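# Place long carton centered between two short cartons

## Task

Put the long carton down lying flat inside the space between the two short cartons, centred in that space and with the same face on top as it had originally; the two short cartons must stay where and how they were, the carton must rest there on its own without the robot holding it, and the robot must release it and withdraw afterwards.

## Robot and tools

Robot: a single six-joint arm (UR-style, URDF name ur7e_cup_quad) carrying a vacuum tool with four suction cups split into two air channels, a and b. There is no finger gripper; objects are picked by suction.

Frame: every pose is in the scene frame. Its origin lies on the table surface directly beneath the arm's base; +z is up, and +y is to the left for someone facing along +x. Positions are in metres; orientations are quaternions written w first (qw, qx, qy, qz).

Cup point: end_effector_position is the middle of the four cup rims. The cups point along the cup point's own +z axis. In the cup point's x/y axes, cups sit at x = -35 and +35 mm; channel a cups at y = -70 mm, channel b cups at y = +70 mm. The tool body reaches 148 mm to each side along its y axis. Each cup is 36 mm wide.

Row format (shared by execute_actions and move): 9 numbers in one flat list: x, y, z, qw, qx, qy, qz, suction_a, suction_b. The first seven are an absolute target pose for the cup point in the scene frame. The last two are vacuum levels from -1 to 1: +1 is full vacuum (about 75 kPa below ambient), a fraction requests that share of it, and 0.01 or less switches the channel off. A channel keeps its last setting until changed. Always repeat the desired quaternion in every row rather than copying a possibly drifted reported one.

execute_actions(actions): a list of up to 15 actions. Each action is a list of up to 15 rows, one row per control step of 1/30 s; if fewer than 15 rows are given, the final row is held for the remaining steps, so an action always lasts 15 steps (0.5 s). An empty list simply returns the current state and images. A target farther than 0.6 m from the cup point's current position along any of its axes gets the action rejected; if the first action is rejected or any action is malformed, nothing in the call runs. Each step the commanded pose is clipped to at most 100 mm and 16 degrees from the measured pose, so large jumps need several actions. Motion lags commands by roughly 0.17 s.

move(target, speed, stop_force, blocking): drives the cup point in a straight line toward one absolute row (same 9 numbers). speed is in m/s, 0.002 to 0.5 (default 0.25); rotation is capped at twice that in rad/s. A path lasts 0.5 to 10 s. The path ignores obstacles. stop_force (N, 9 to 40, optional) halts the path when the wrist sensor sees that much extra resistance along the direction of travel; use it with very slow speed for touching down, and omit it when backing away from a surface. It is unreliable on moves that rotate the tool and is not allowed with blocking=false. blocking=false returns after 0.5 s while the arm continues; poll with wait(0), or call stop, before sending anything else. The result adds a move: line giving the ending (done, contact, off_target, moving, held, fault), any limits (paced = pose clipped, held = some steps blocked) and the distance from the target.

wait(seconds): 0 to 10; lets the scene run holding the last command. stop(): brakes a running move. zoom_image(camera, region): enlarges a pixel box [x0, y0, x1, y1] (max 504x504) of cam_head_left, cam_head_right, cam_high, cam_low or cam_wrist. read_manual gives licence texts only. finished_scene(scene) ends the scene and reports success; it cannot be undone.

Result lines: the state gives cup point pose and velocities; "Hand target" is where the controller is currently heading; step readings list positions per step, with HELD where a step was held back. suction_measured_a/b show achieved vacuum; part_present_a/b turn 1 at 0.54 and back to 0 below 0.49. A sealed cup on a flat smooth face reaches within 0.17 of the command (0.27 with both channels on); near 0 means no seal. Wrist force/torque are in the cup point's axes, saturate near 50 N, and carry a few newtons of offset and noise. "pose unreachable" means the clearance check altered or blocked the command. Joint torques are rough drive outputs, not contact measurements.

Gripping: press both cups of a channel fully onto a flat, smooth part of the carton, away from edges and seams. If a channel is on with a cup over nothing, it starves the other channel. Cups shorten under vacuum, so the held carton rides up to about 12 mm nearer the tool. To release, lower the carton until it rests, switch both channels off, then lift at least 15 mm. A cup sealed to the table pins the tool; turn that channel off.

Hazards: the arm is stiff, so driving even slightly past a contact can trip a fault. Any outside force of 150 N, or a joint torque at its limit (wrist joints 25.4 N m, others 136 N m, held weight included), halts the arm for 10 s. Holding loads heats motors; at 85 °C the brakes lock until cooled. Approach surfaces slowly, avoid knocking the short cartons, never drop or push anything off the table, and note objects may get nudged occasionally. Faster, smoother work with less effort is better.

Each tool is called after "Emit:" as name(argument=value, ...), one argument or row to a line, values as JSON.

## Session

Emit:
execute_actions(
  actions=[],
)

Scene clock: 0.00 s.
end_effector_position=(+0.4297, +0.0064, +0.4498) suction_measured_a=0.00 part_present_a=0 suction_measured_b=0.00 part_present_b=0 end_effector_quat_wxyz=(-0.000, -0.001, +1.000, -0.008) end_effector_velocity=(-0.000, -0.000, +0.000) end_effector_angular_velocity=(-0.001, -0.001, +0.001)
Joint positions: [-0.316 -1.769  1.733 -1.535 -1.57   1.254]
Joint velocities: [-0.    -0.001 -0.    -0.    -0.001 -0.001]
Joint torques (N m, as the arm reports them, + toward a larger angle): no reading
Motor temperatures (°C, as the motors report them): [27 21 23 30 35 31]
Wrist force (N, on the end effector, along its own x y z axes, offset not removed): no reading
Wrist torque (N m, same axes, about the end effector's origin, offset not removed): no reading
Hand target: +0.430, +0.006, +0.450; -0.000, -0.001, +1.000, -0.008

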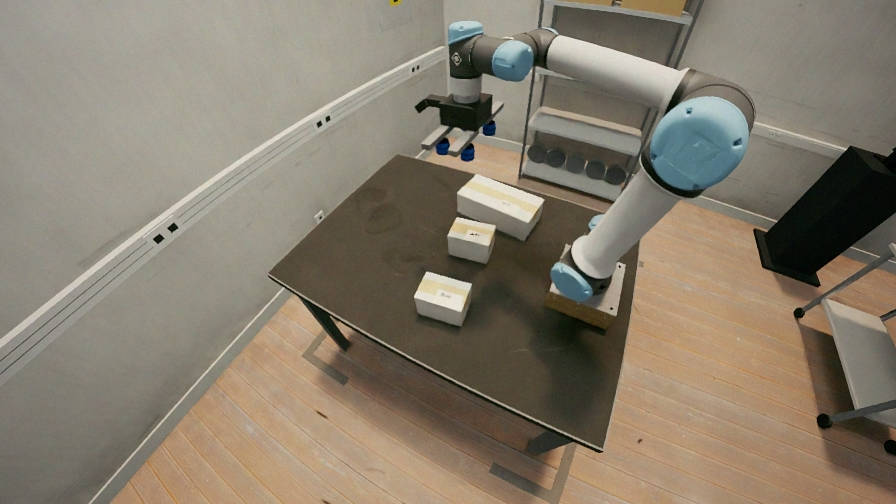

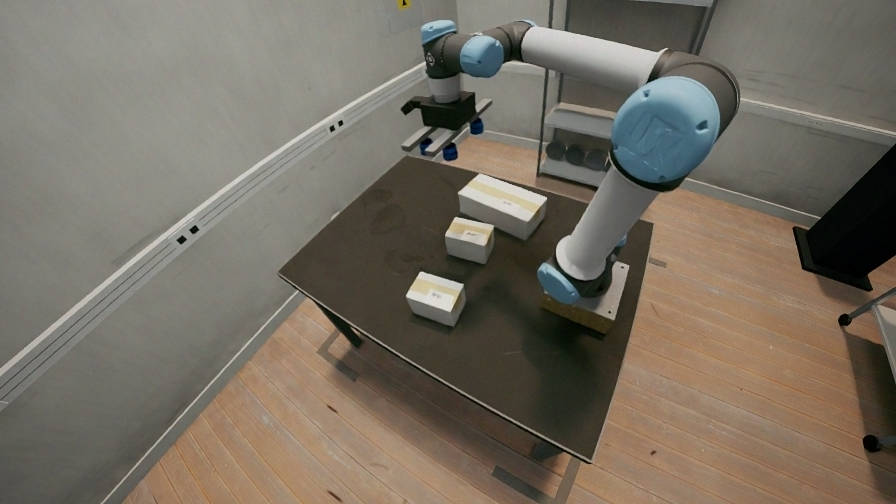

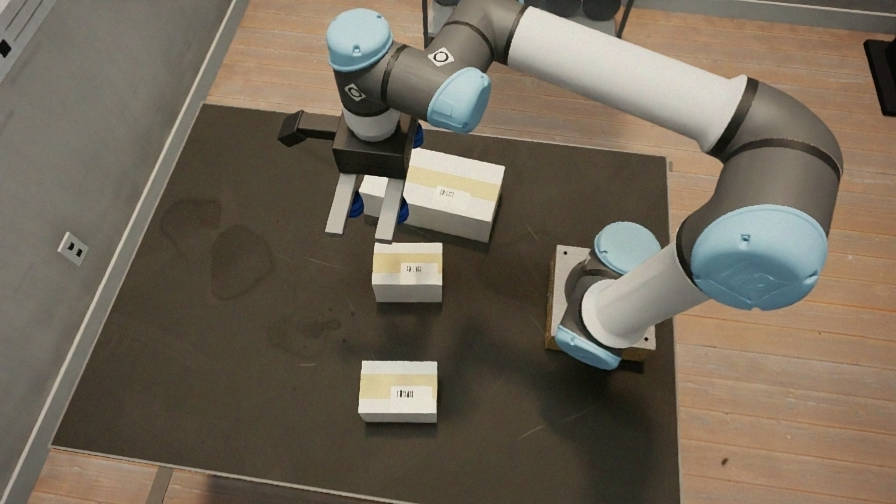

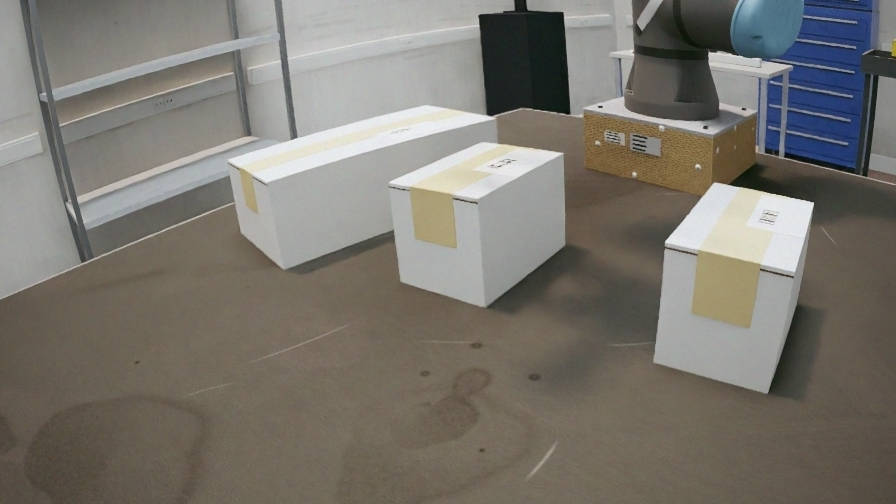

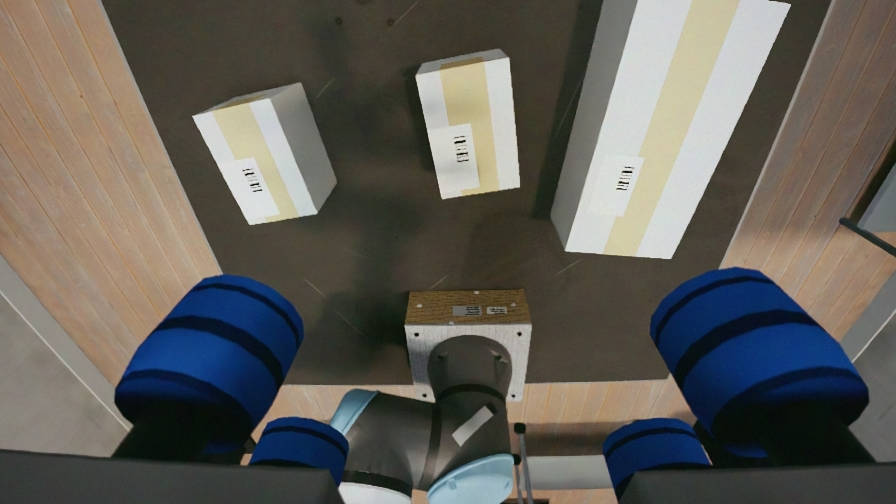

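Emit:
zoom_image(
  camera="cam_high",
  region=[320,130,540,310],
)

Emit:
zoom_image(
  camera="cam_high",
  region=[320,270,540,450],
)

Emit:
zoom_image(
  camera="cam_head_left",
  region=[400,160,560,340],
)

Region (320, 130, 540, 310) of cam_high's 896x504 image, scaled by 2.291, with more detail than that image has; it fills the top 412 rows of this view, and the rest is white.

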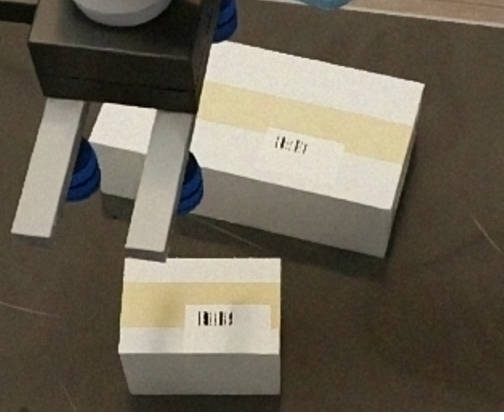

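Region (320, 270, 540, 450) of cam_high's 896x504 image, scaled by 2.291, with more detail than that image has; it fills the top 412 rows of this view, and the rest is white.

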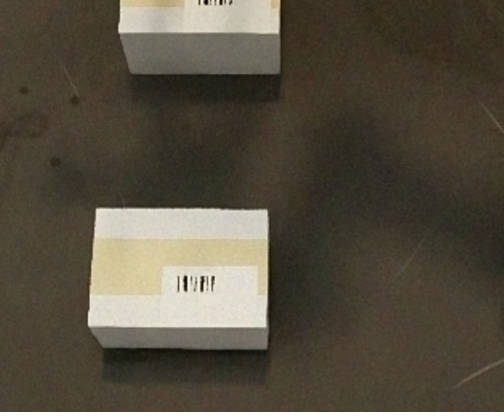

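Region (400, 160, 560, 340) of cam_head_left's 896x504 image, scaled by 2.800, with more detail than that image has.

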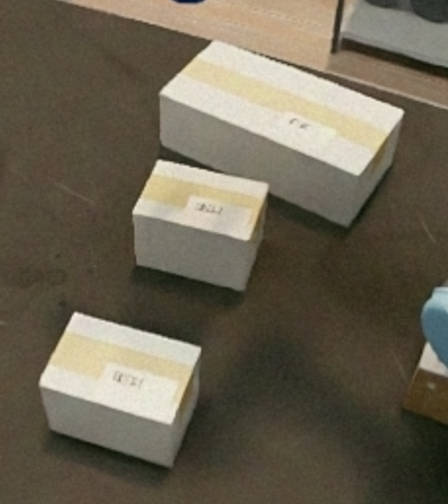

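Emit:
zoom_image(
  camera="cam_wrist",
  region=[180,30,540,240],
)

Emit:
zoom_image(
  camera="cam_wrist",
  region=[520,0,820,270],
)

Region (180, 30, 540, 240) of cam_wrist's 896x504 image, scaled by 1.400, with more detail than that image has; it fills the top 294 rows of this view, and the rest is white.

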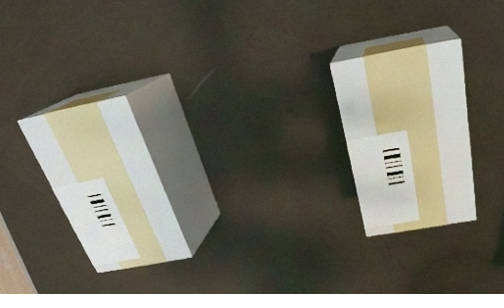

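Region (520, 0, 820, 270) of cam_wrist's 896x504 image, scaled by 1.680, with more detail than that image has; it fills the top 454 rows of this view, and the rest is white.

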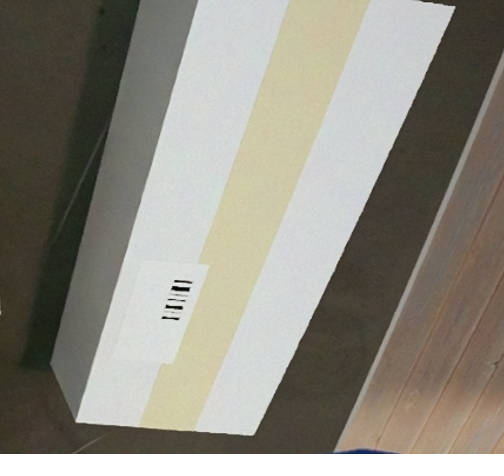

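Emit:
move(
  target=[0.400,-0.231,0.16,0,-0.664,0.748,0,0,0],
  speed=0.4,
)

Scene clock: 19.00 s.
end_effector_position=(+0.3998, -0.2308, +0.1603) suction_measured_a=0.00 part_present_a=0 suction_measured_b=0.00 part_present_b=0 end_effector_quat_wxyz=(-0.000, -0.663, +0.748, -0.000) end_effector_velocity=(+0.000, -0.002, -0.002) end_effector_angular_velocity=(+0.000, -0.002, +0.010)
Joint positions: [-0.825 -1.404  2.202 -2.357 -1.559 -0.704]
Joint velocities: [-0.003  0.007  0.    -0.008  0.001 -0.013]
Joint torques (N m, as the arm reports them, + toward a larger angle): [-11.85 -19.44 -12.8   -5.03   1.07  -1.55]
Motor temperatures (°C, as the motors report them): [27 21 23 30 35 31]
Wrist force (N, on the end effector, along its own x y z axes, offset not removed): [0.5 -0.4 1.2]
Wrist torque (N m, same axes, about the end effector's origin, offset not removed): [0.14 -0.15 0.21]
Hand target: +0.400, -0.231, +0.160; -0.000, -0.664, +0.748, -0.000
Off the commanded pose: 0.000 m, 0 deg.
move: done
camera_calibration (this result's frames):
cam_wrist: T_world_to_cam=[[0.987842, -0.153193, -0.0264776, -0.414191], [-0.114074, -0.829962, 0.546031, -0.185353], [-0.105623, -0.536371, -0.837347, 0.179343], [0, 0, 0, 1]] pos_world=[0.406955, -0.121092, 0.240414]

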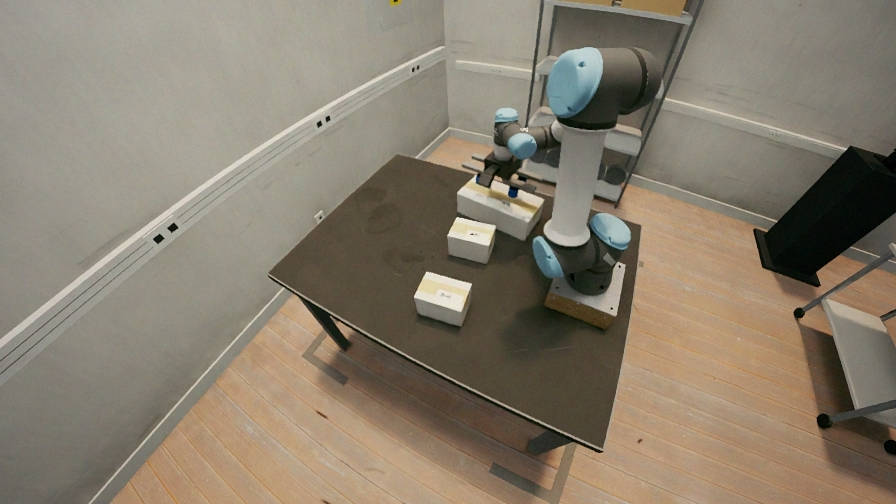

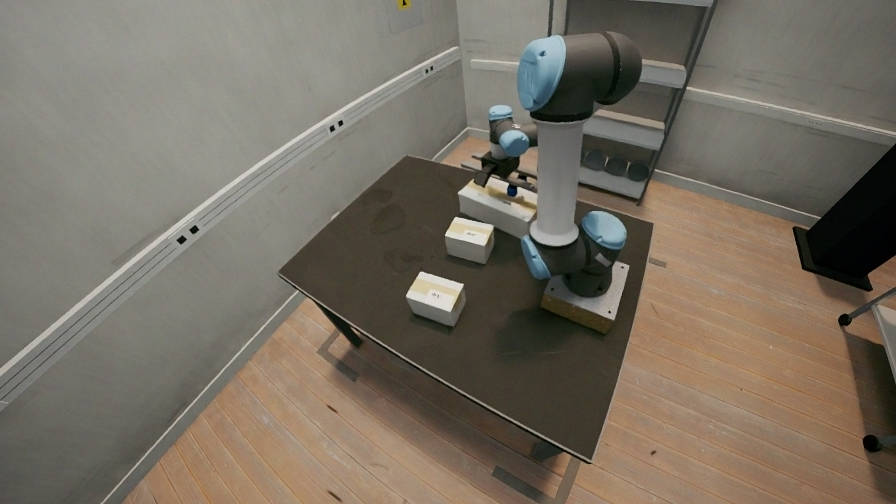

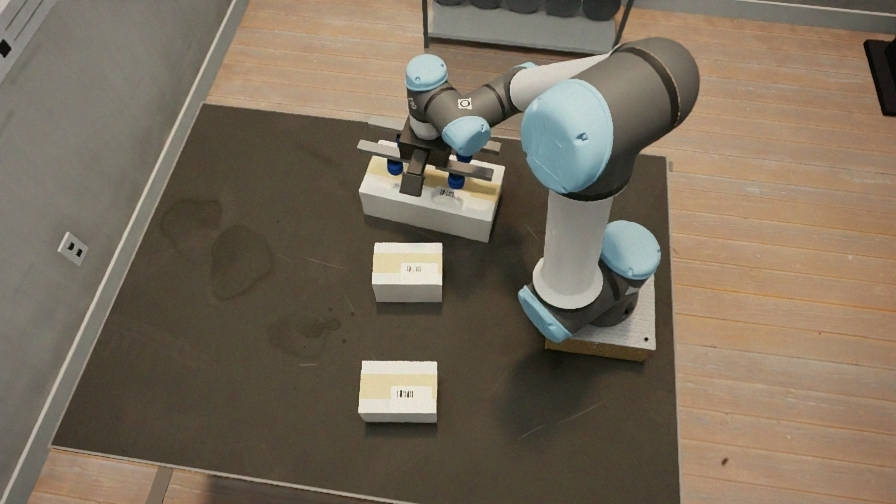

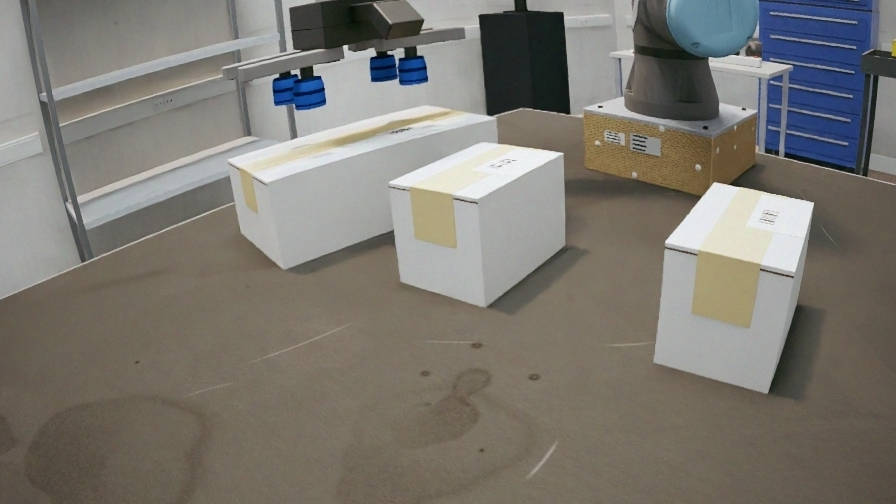

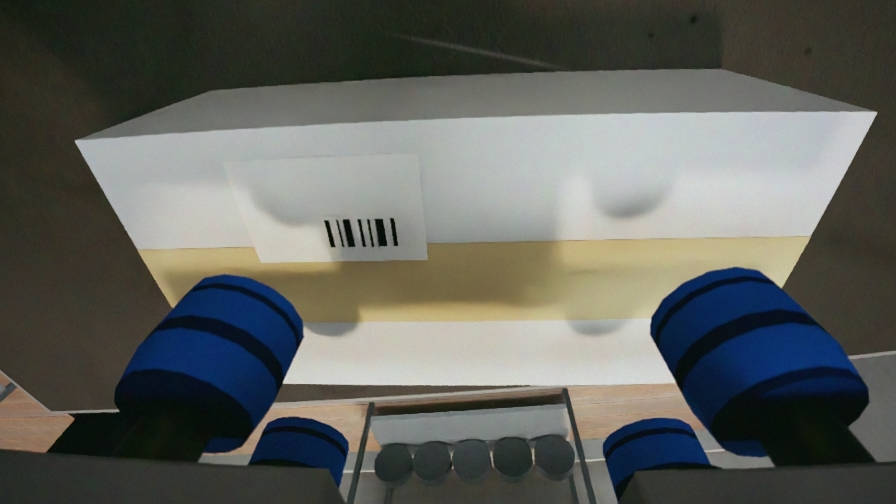

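Emit:
move(
  target=[0.394,-0.2315,0.106,0,-0.667,0.745,0,0,0],
  speed=0.15,
)

Emit:
move(
  target=[0.394,-0.2315,0.085,0,-0.667,0.745,0,1,1],
  speed=0.015,
  stop_force=15,
)

Scene clock: 25.50 s.
end_effector_position=(+0.3940, -0.2314, +0.1063) suction_measured_a=0.00 part_present_a=0 suction_measured_b=0.00 part_present_b=0 end_effector_quat_wxyz=(-0.000, -0.667, +0.745, +0.000) end_effector_velocity=(-0.000, -0.000, -0.003) end_effector_angular_velocity=(+0.001, -0.000, -0.001)
Joint positions: [-0.835 -1.29   2.261 -2.531 -1.559 -0.724]
Joint velocities: [-0.001  0.007  0.002 -0.009  0.001  0.   ]
Joint torques (N m, as the arm reports them, + toward a larger angle): [-11.94 -21.45  -9.01  -5.45   1.14  -2.2 ]
Motor temperatures (°C, as the motors report them): [27 21 23 30 35 31]
Wrist force (N, on the end effector, along its own x y z axes, offset not removed): [0.2 -0.6 1.3]
Wrist torque (N m, same axes, about the end effector's origin, offset not removed): [-0.06 -0.11 0.00]
Hand target: +0.394, -0.231, +0.106; -0.000, -0.667, +0.745, -0.000
Off the commanded pose: 0.000 m, 0 deg.
move: done
camera_calibration (this result's frames):
cam_wrist: T_world_to_cam=[[0.989279, -0.143632, -0.0264093, -0.408324], [-0.106146, -0.831381, 0.545471, -0.160487], [-0.100303, -0.536819, -0.837714, 0.130983], [0, 0, 0, 1]] pos_world=[0.400049, -0.12176, 0.186483]

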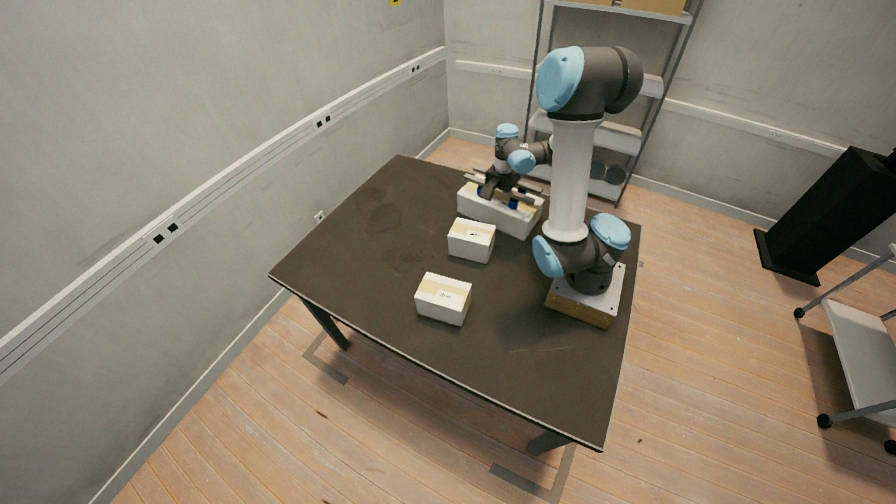

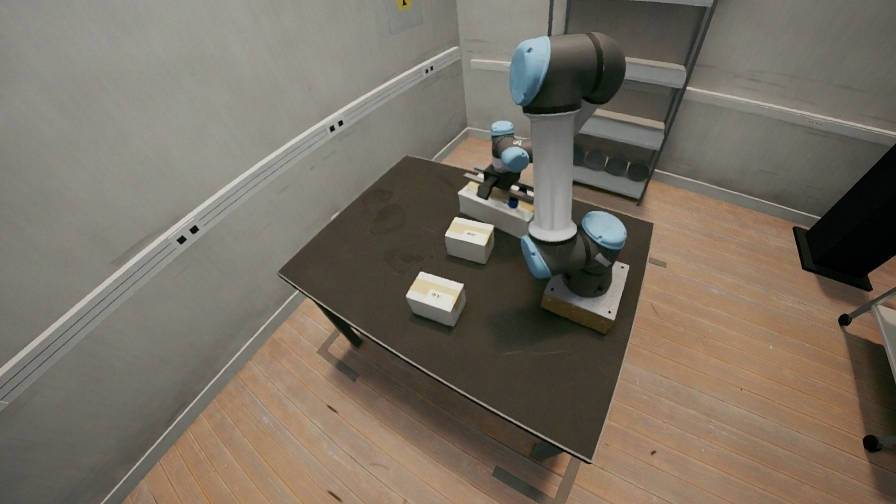

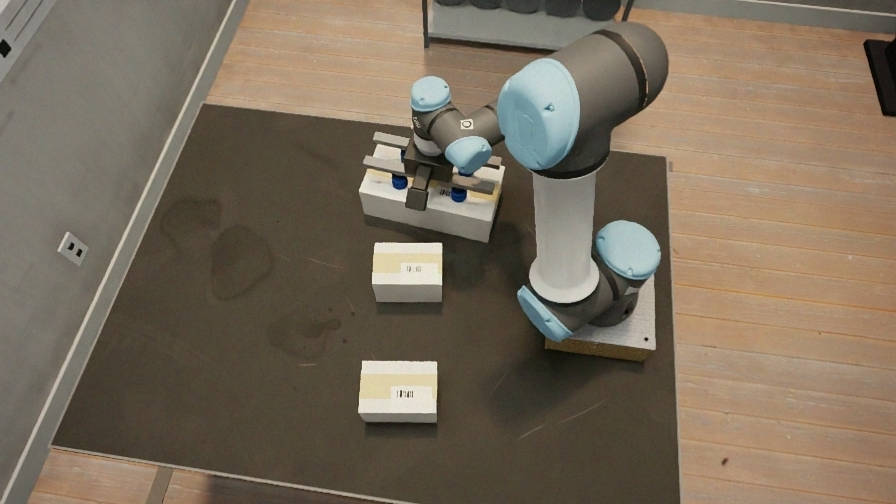

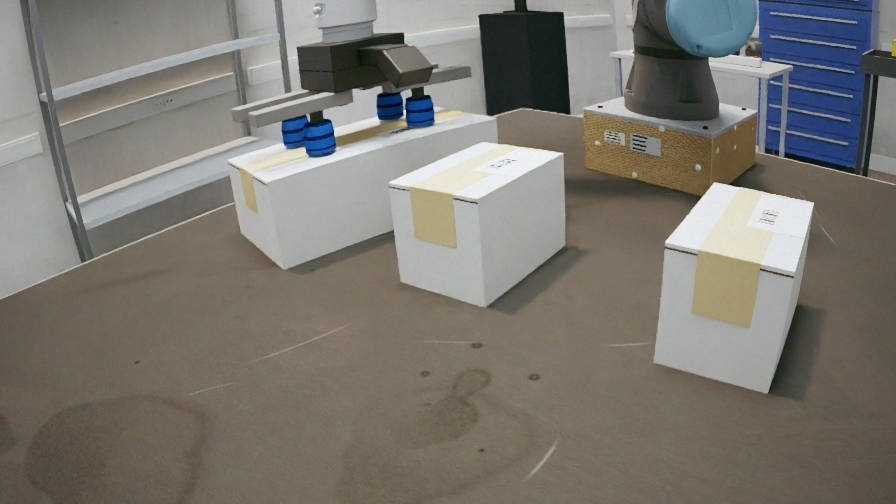

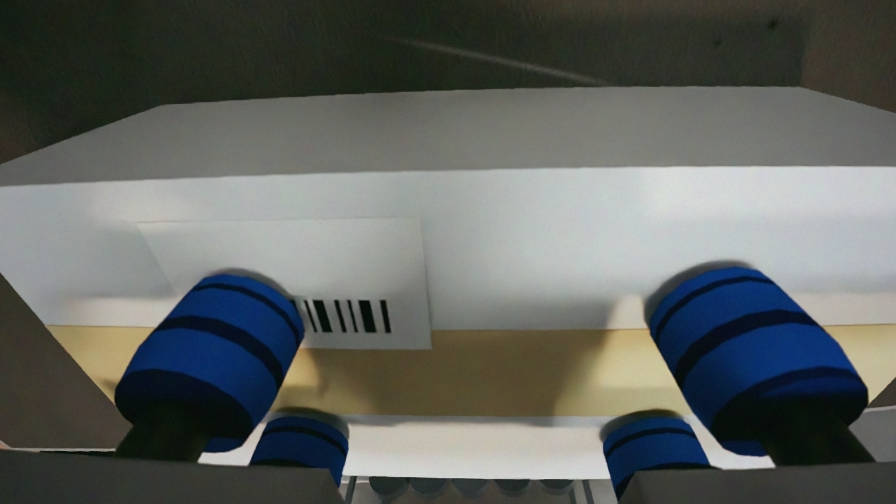

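Scene clock: 36.93 s.
end_effector_position=(+0.3943, -0.2318, +0.0891) suction_measured_a=0.75 part_present_a=1 suction_measured_b=0.75 part_present_b=1 end_effector_quat_wxyz=(+0.000, -0.667, +0.745, -0.001) end_effector_velocity=(-0.000, -0.000, -0.001) end_effector_angular_velocity=(-0.000, +0.002, -0.000)
Joint positions: [-0.835 -1.245  2.272 -2.589 -1.559 -0.723]
Joint velocities: [-0.001  0.002 -0.     0.    -0.002 -0.001]
Joint torques (N m, as the arm reports them, + toward a larger angle): [ -0.15 -31.61 -16.64  -3.29  -0.15  -0.33]
Motor temperatures (°C, as the motors report them): [27 21 23 30 35 31]
Wrist force (N, on the end effector, along its own x y z axes, offset not removed): [-10.8 25.4 -23.8]
Wrist torque (N m, same axes, about the end effector's origin, offset not removed): [2.82 -0.33 -0.49]
Hand target: +0.394, -0.232, +0.089; +0.000, -0.667, +0.745, -0.001
Off the commanded pose: 0.004 m, 0 deg.
FORCE FAULT: contact force on the arm reached its limit, and the arm stopped for 10 seconds. The contact can be on any part of the arm, not only on its tool. That time counts as 20 of the actions that you can send in this scene. The arm's remaining commands of this call were not run. The arm holds still and accepts commands again. Move the arm away from the contact; if what it grips holds it there, let go first. Pushing or pulling that hard again can fault the arm again.
move: fault (stop_force had ended the path)
camera_calibration (this result's frames):
cam_wrist: T_world_to_cam=[[0.989337, -0.143561, -0.0245646, -0.4093], [-0.10693, -0.830447, 0.54674, -0.150896], [-0.0988903, -0.538283, -0.836942, 0.115412], [0, 0, 0, 1]] pos_world=[0.400213, -0.121947, 0.16904]

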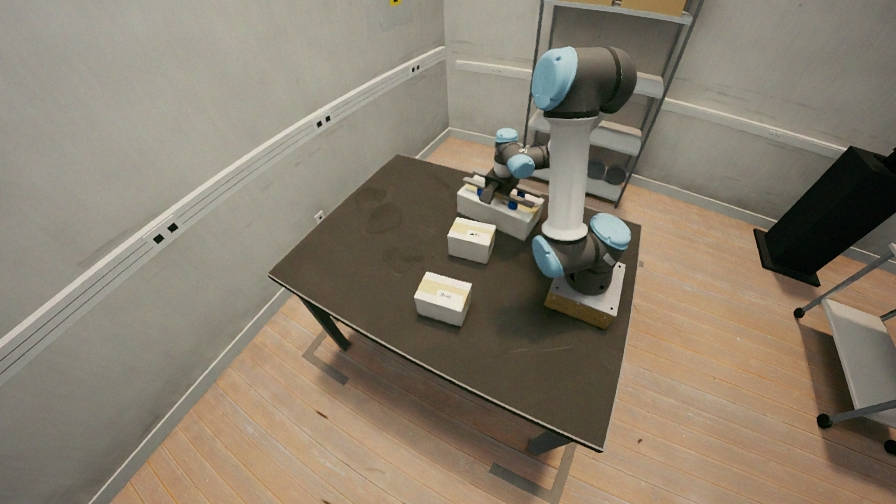

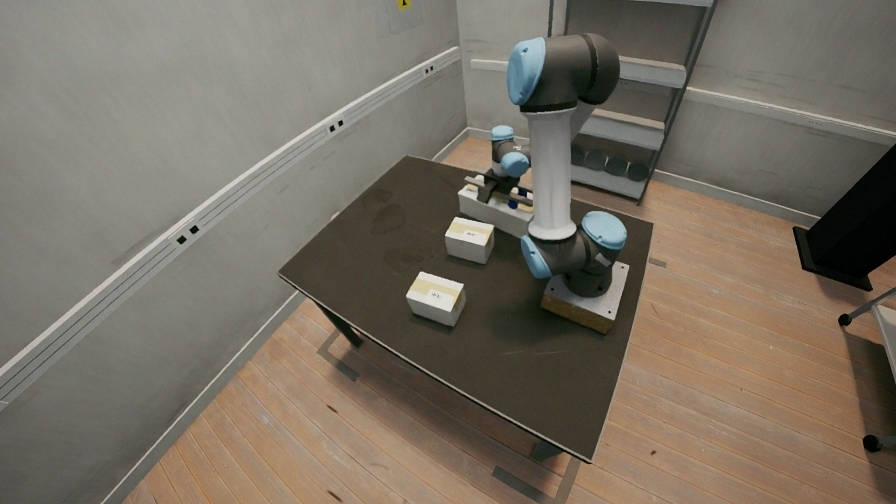

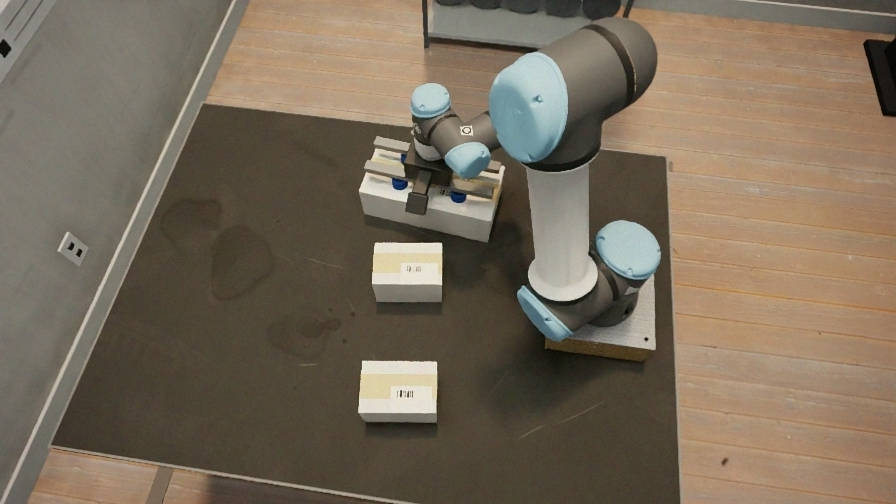

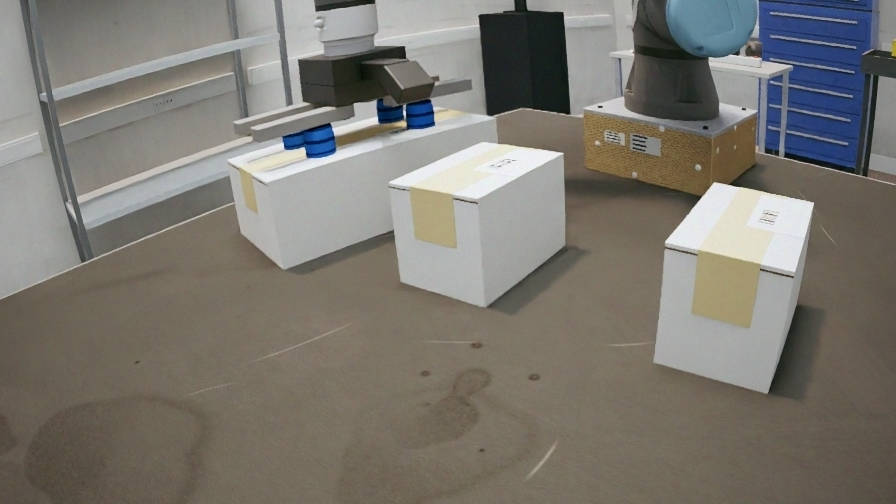

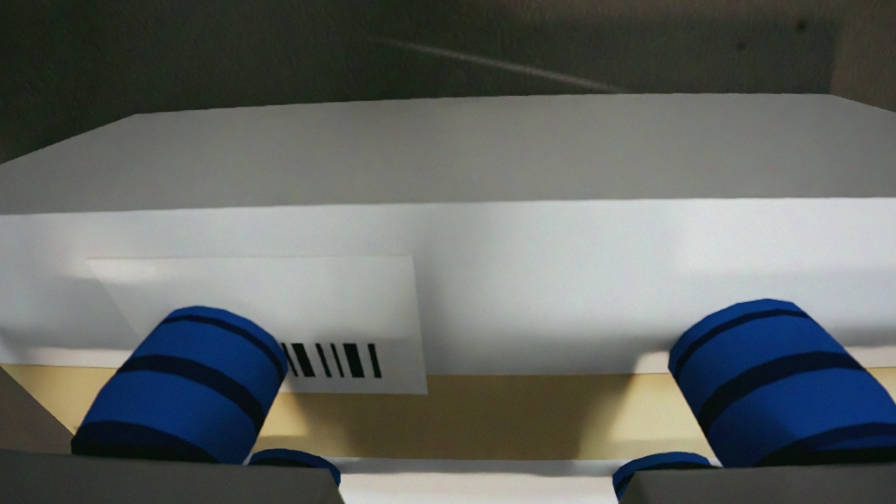

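Emit:
move(
  target=[0.394,-0.2315,0.215,0,-0.667,0.745,0,1,1],
  speed=0.2,
)

Emit:
move(
  target=[0.402,0.122,0.205,0,-0.7587,0.6514,0,1,1],
  speed=0.25,
)

Scene clock: 40.33 s.
end_effector_position=(+0.3941, -0.2316, +0.2146) suction_measured_a=0.75 part_present_a=1 suction_measured_b=0.75 part_present_b=1 end_effector_quat_wxyz=(+0.000, -0.667, +0.745, -0.000) end_effector_velocity=(-0.000, -0.000, +0.002) end_effector_angular_velocity=(+0.003, +0.001, +0.000)
Joint positions: [-0.838 -1.515  2.147 -2.191 -1.559 -0.727]
Joint velocities: [-0.001 -0.003 -0.005  0.011  0.001 -0.001]
Joint torques (N m, as the arm reports them, + toward a larger angle): [-11.34 -39.41 -41.5   -2.48  -1.74  -2.13]
Motor temperatures (°C, as the motors report them): [27 21 23 30 35 31]
Wrist force (N, on the end effector, along its own x y z axes, offset not removed): [1.3 -0.8 20.0]
Wrist torque (N m, same axes, about the end effector's origin, offset not removed): [0.33 -0.25 0.11]
Hand target: +0.394, -0.232, +0.215; +0.000, -0.667, +0.745, -0.000
Off the commanded pose: 0.000 m, 0 deg.
move: done
camera_calibration (this result's frames):
cam_wrist: T_world_to_cam=[[0.98929, -0.143605, -0.0261462, -0.405661], [-0.106247, -0.831271, 0.545618, -0.219601], [-0.100088, -0.536997, -0.837626, 0.221467], [0, 0, 0, 1]] pos_world=[0.400151, -0.121876, 0.294718]

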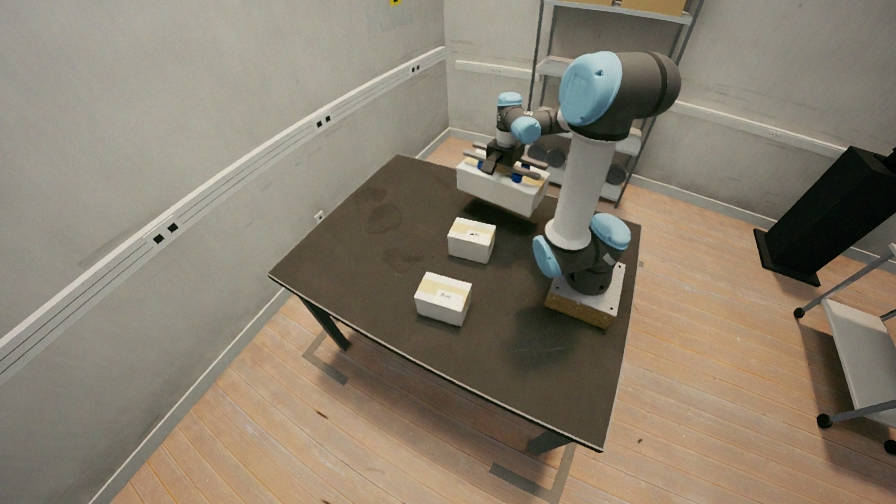

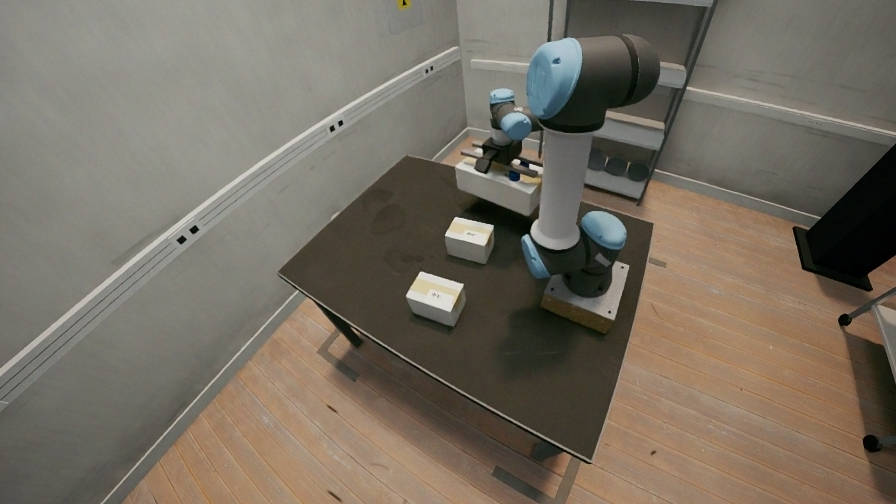

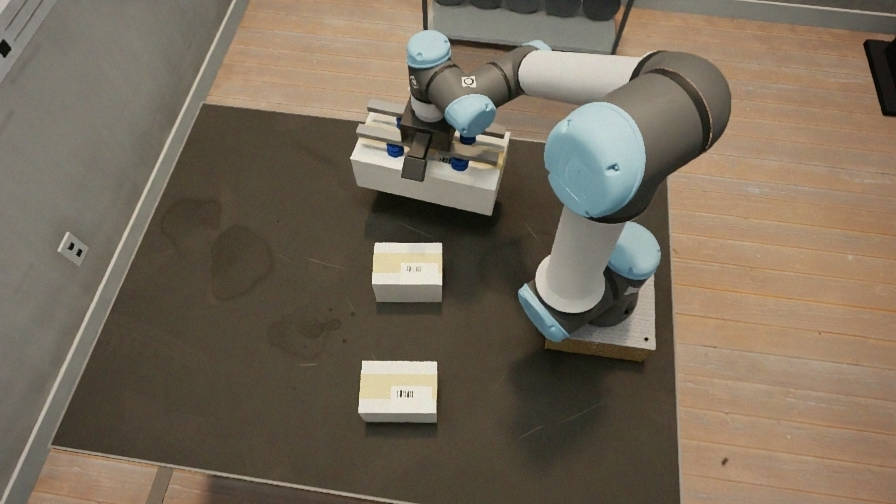

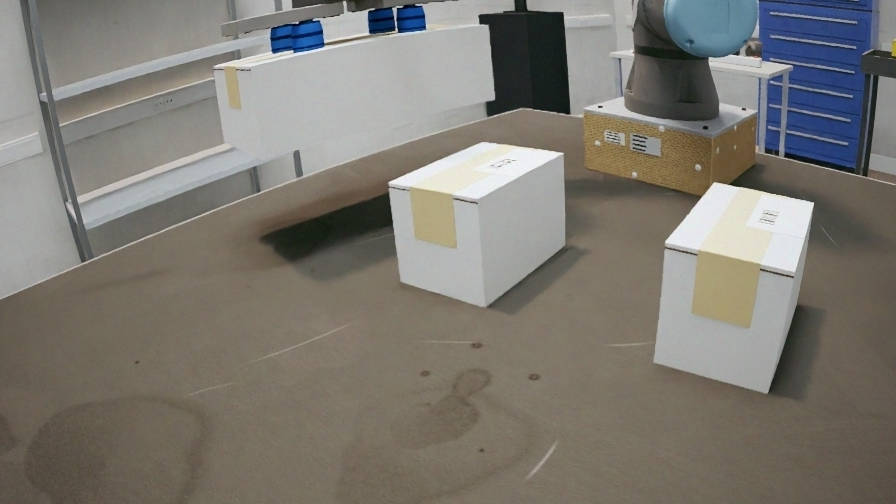

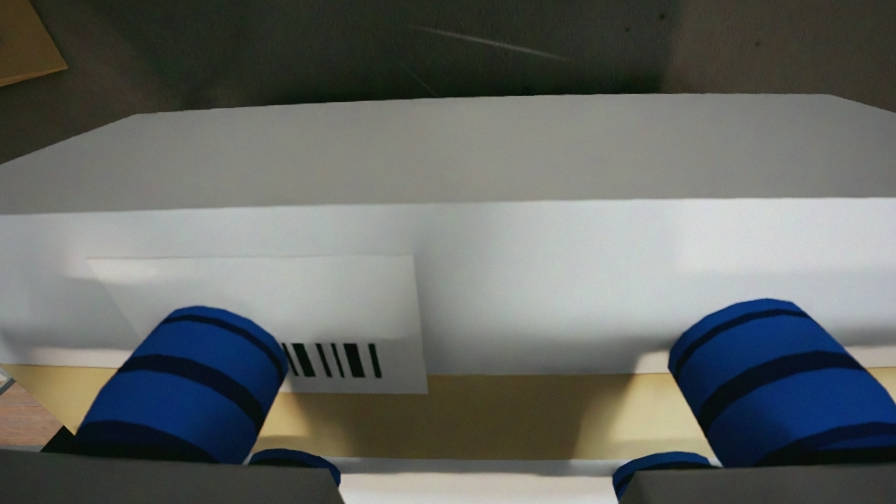

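Scene clock: 42.43 s.
end_effector_position=(+0.4018, +0.1218, +0.2050) suction_measured_a=0.75 part_present_a=1 suction_measured_b=0.75 part_present_b=1 end_effector_quat_wxyz=(-0.000, +0.759, -0.651, -0.000) end_effector_velocity=(+0.001, +0.003, +0.001) end_effector_angular_velocity=(-0.000, -0.002, +0.002)
Joint positions: [-0.045 -1.609  2.258 -2.219 -1.554 -0.195]
Joint velocities: [ 0.007  0.002 -0.004 -0.    -0.     0.006]
Joint torques (N m, as the arm reports them, + toward a larger angle): [ 10.9  -21.46 -40.21  -6.33  -1.73   1.37]
Motor temperatures (°C, as the motors report them): [27 21 23 30 35 31]
Wrist force (N, on the end effector, along its own x y z axes, offset not removed): [0.8 -1.0 19.4]
Wrist torque (N m, same axes, about the end effector's origin, offset not removed): [0.36 -0.25 0.09]
Hand target: +0.402, +0.122, +0.205; -0.000, +0.759, -0.651, -0.000
Off the commanded pose: 0.000 m, 0 deg.
move: done
camera_calibration (this result's frames):
cam_wrist: T_world_to_cam=[[0.992696, 0.117715, -0.0264253, -0.395932], [0.113035, -0.830943, 0.544753, -0.00782974], [0.0421676, -0.543761, -0.83818, 0.347752], [0, 0, 0, 1]] pos_world=[0.379261, 0.229195, 0.285282]

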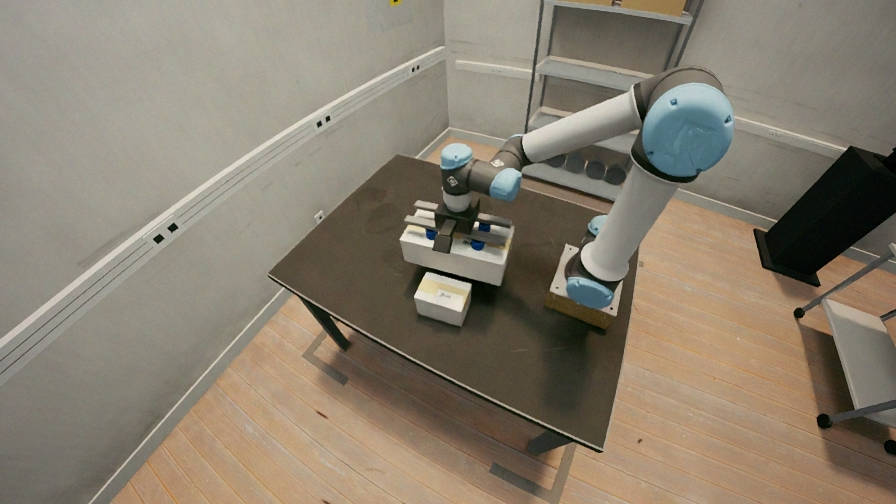

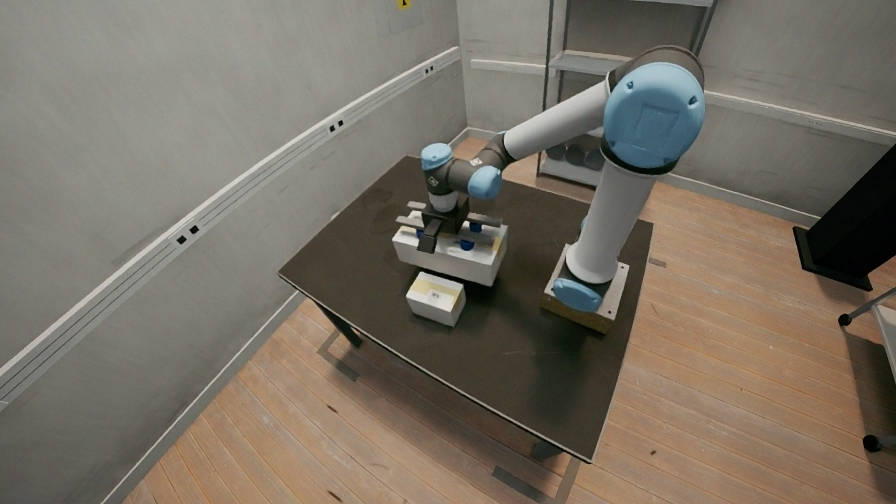

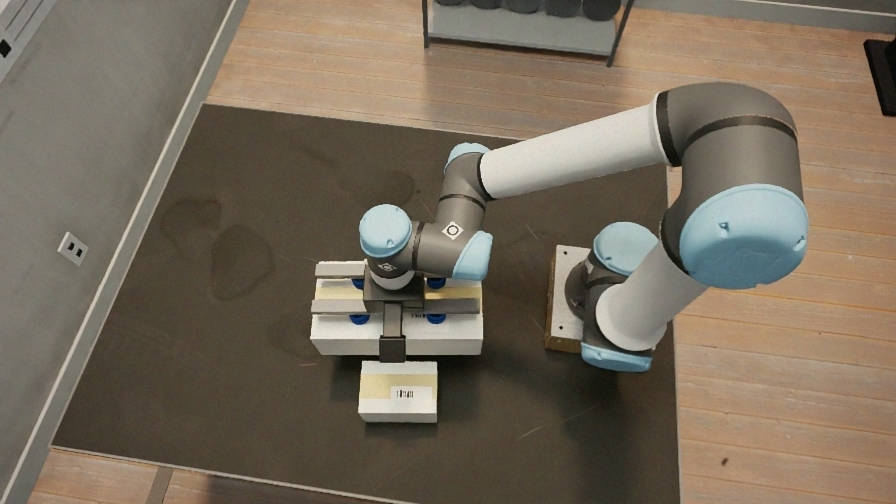

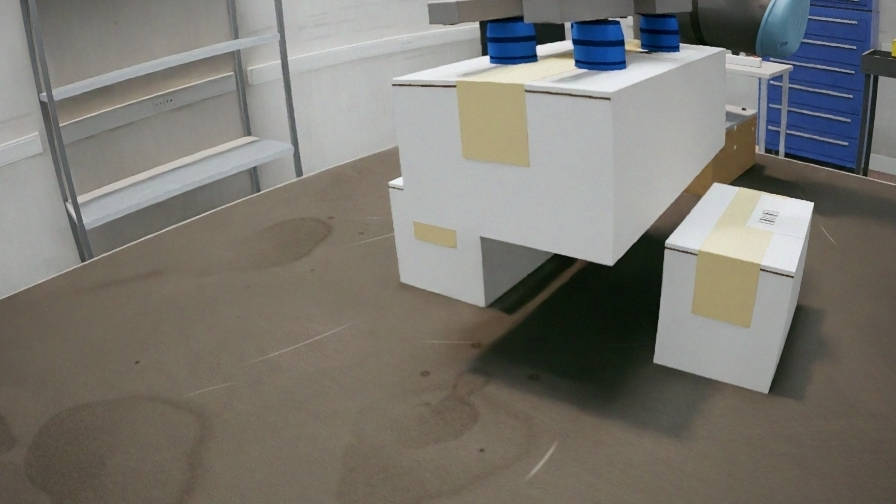

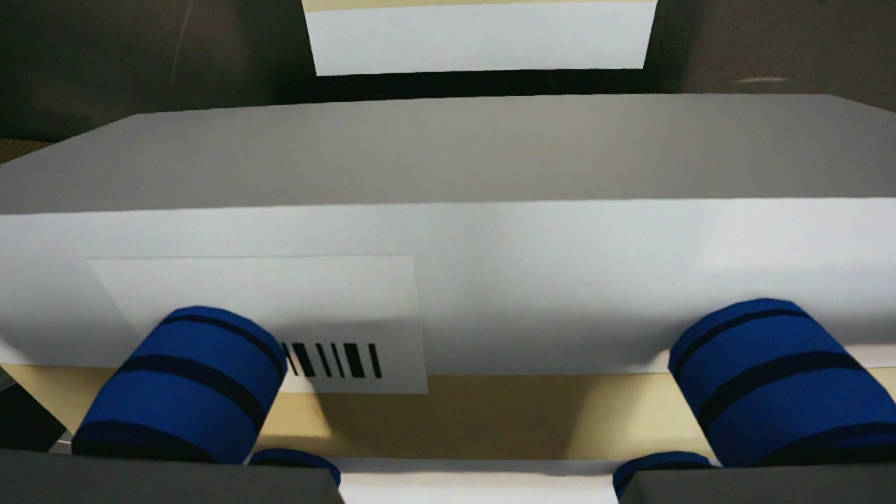

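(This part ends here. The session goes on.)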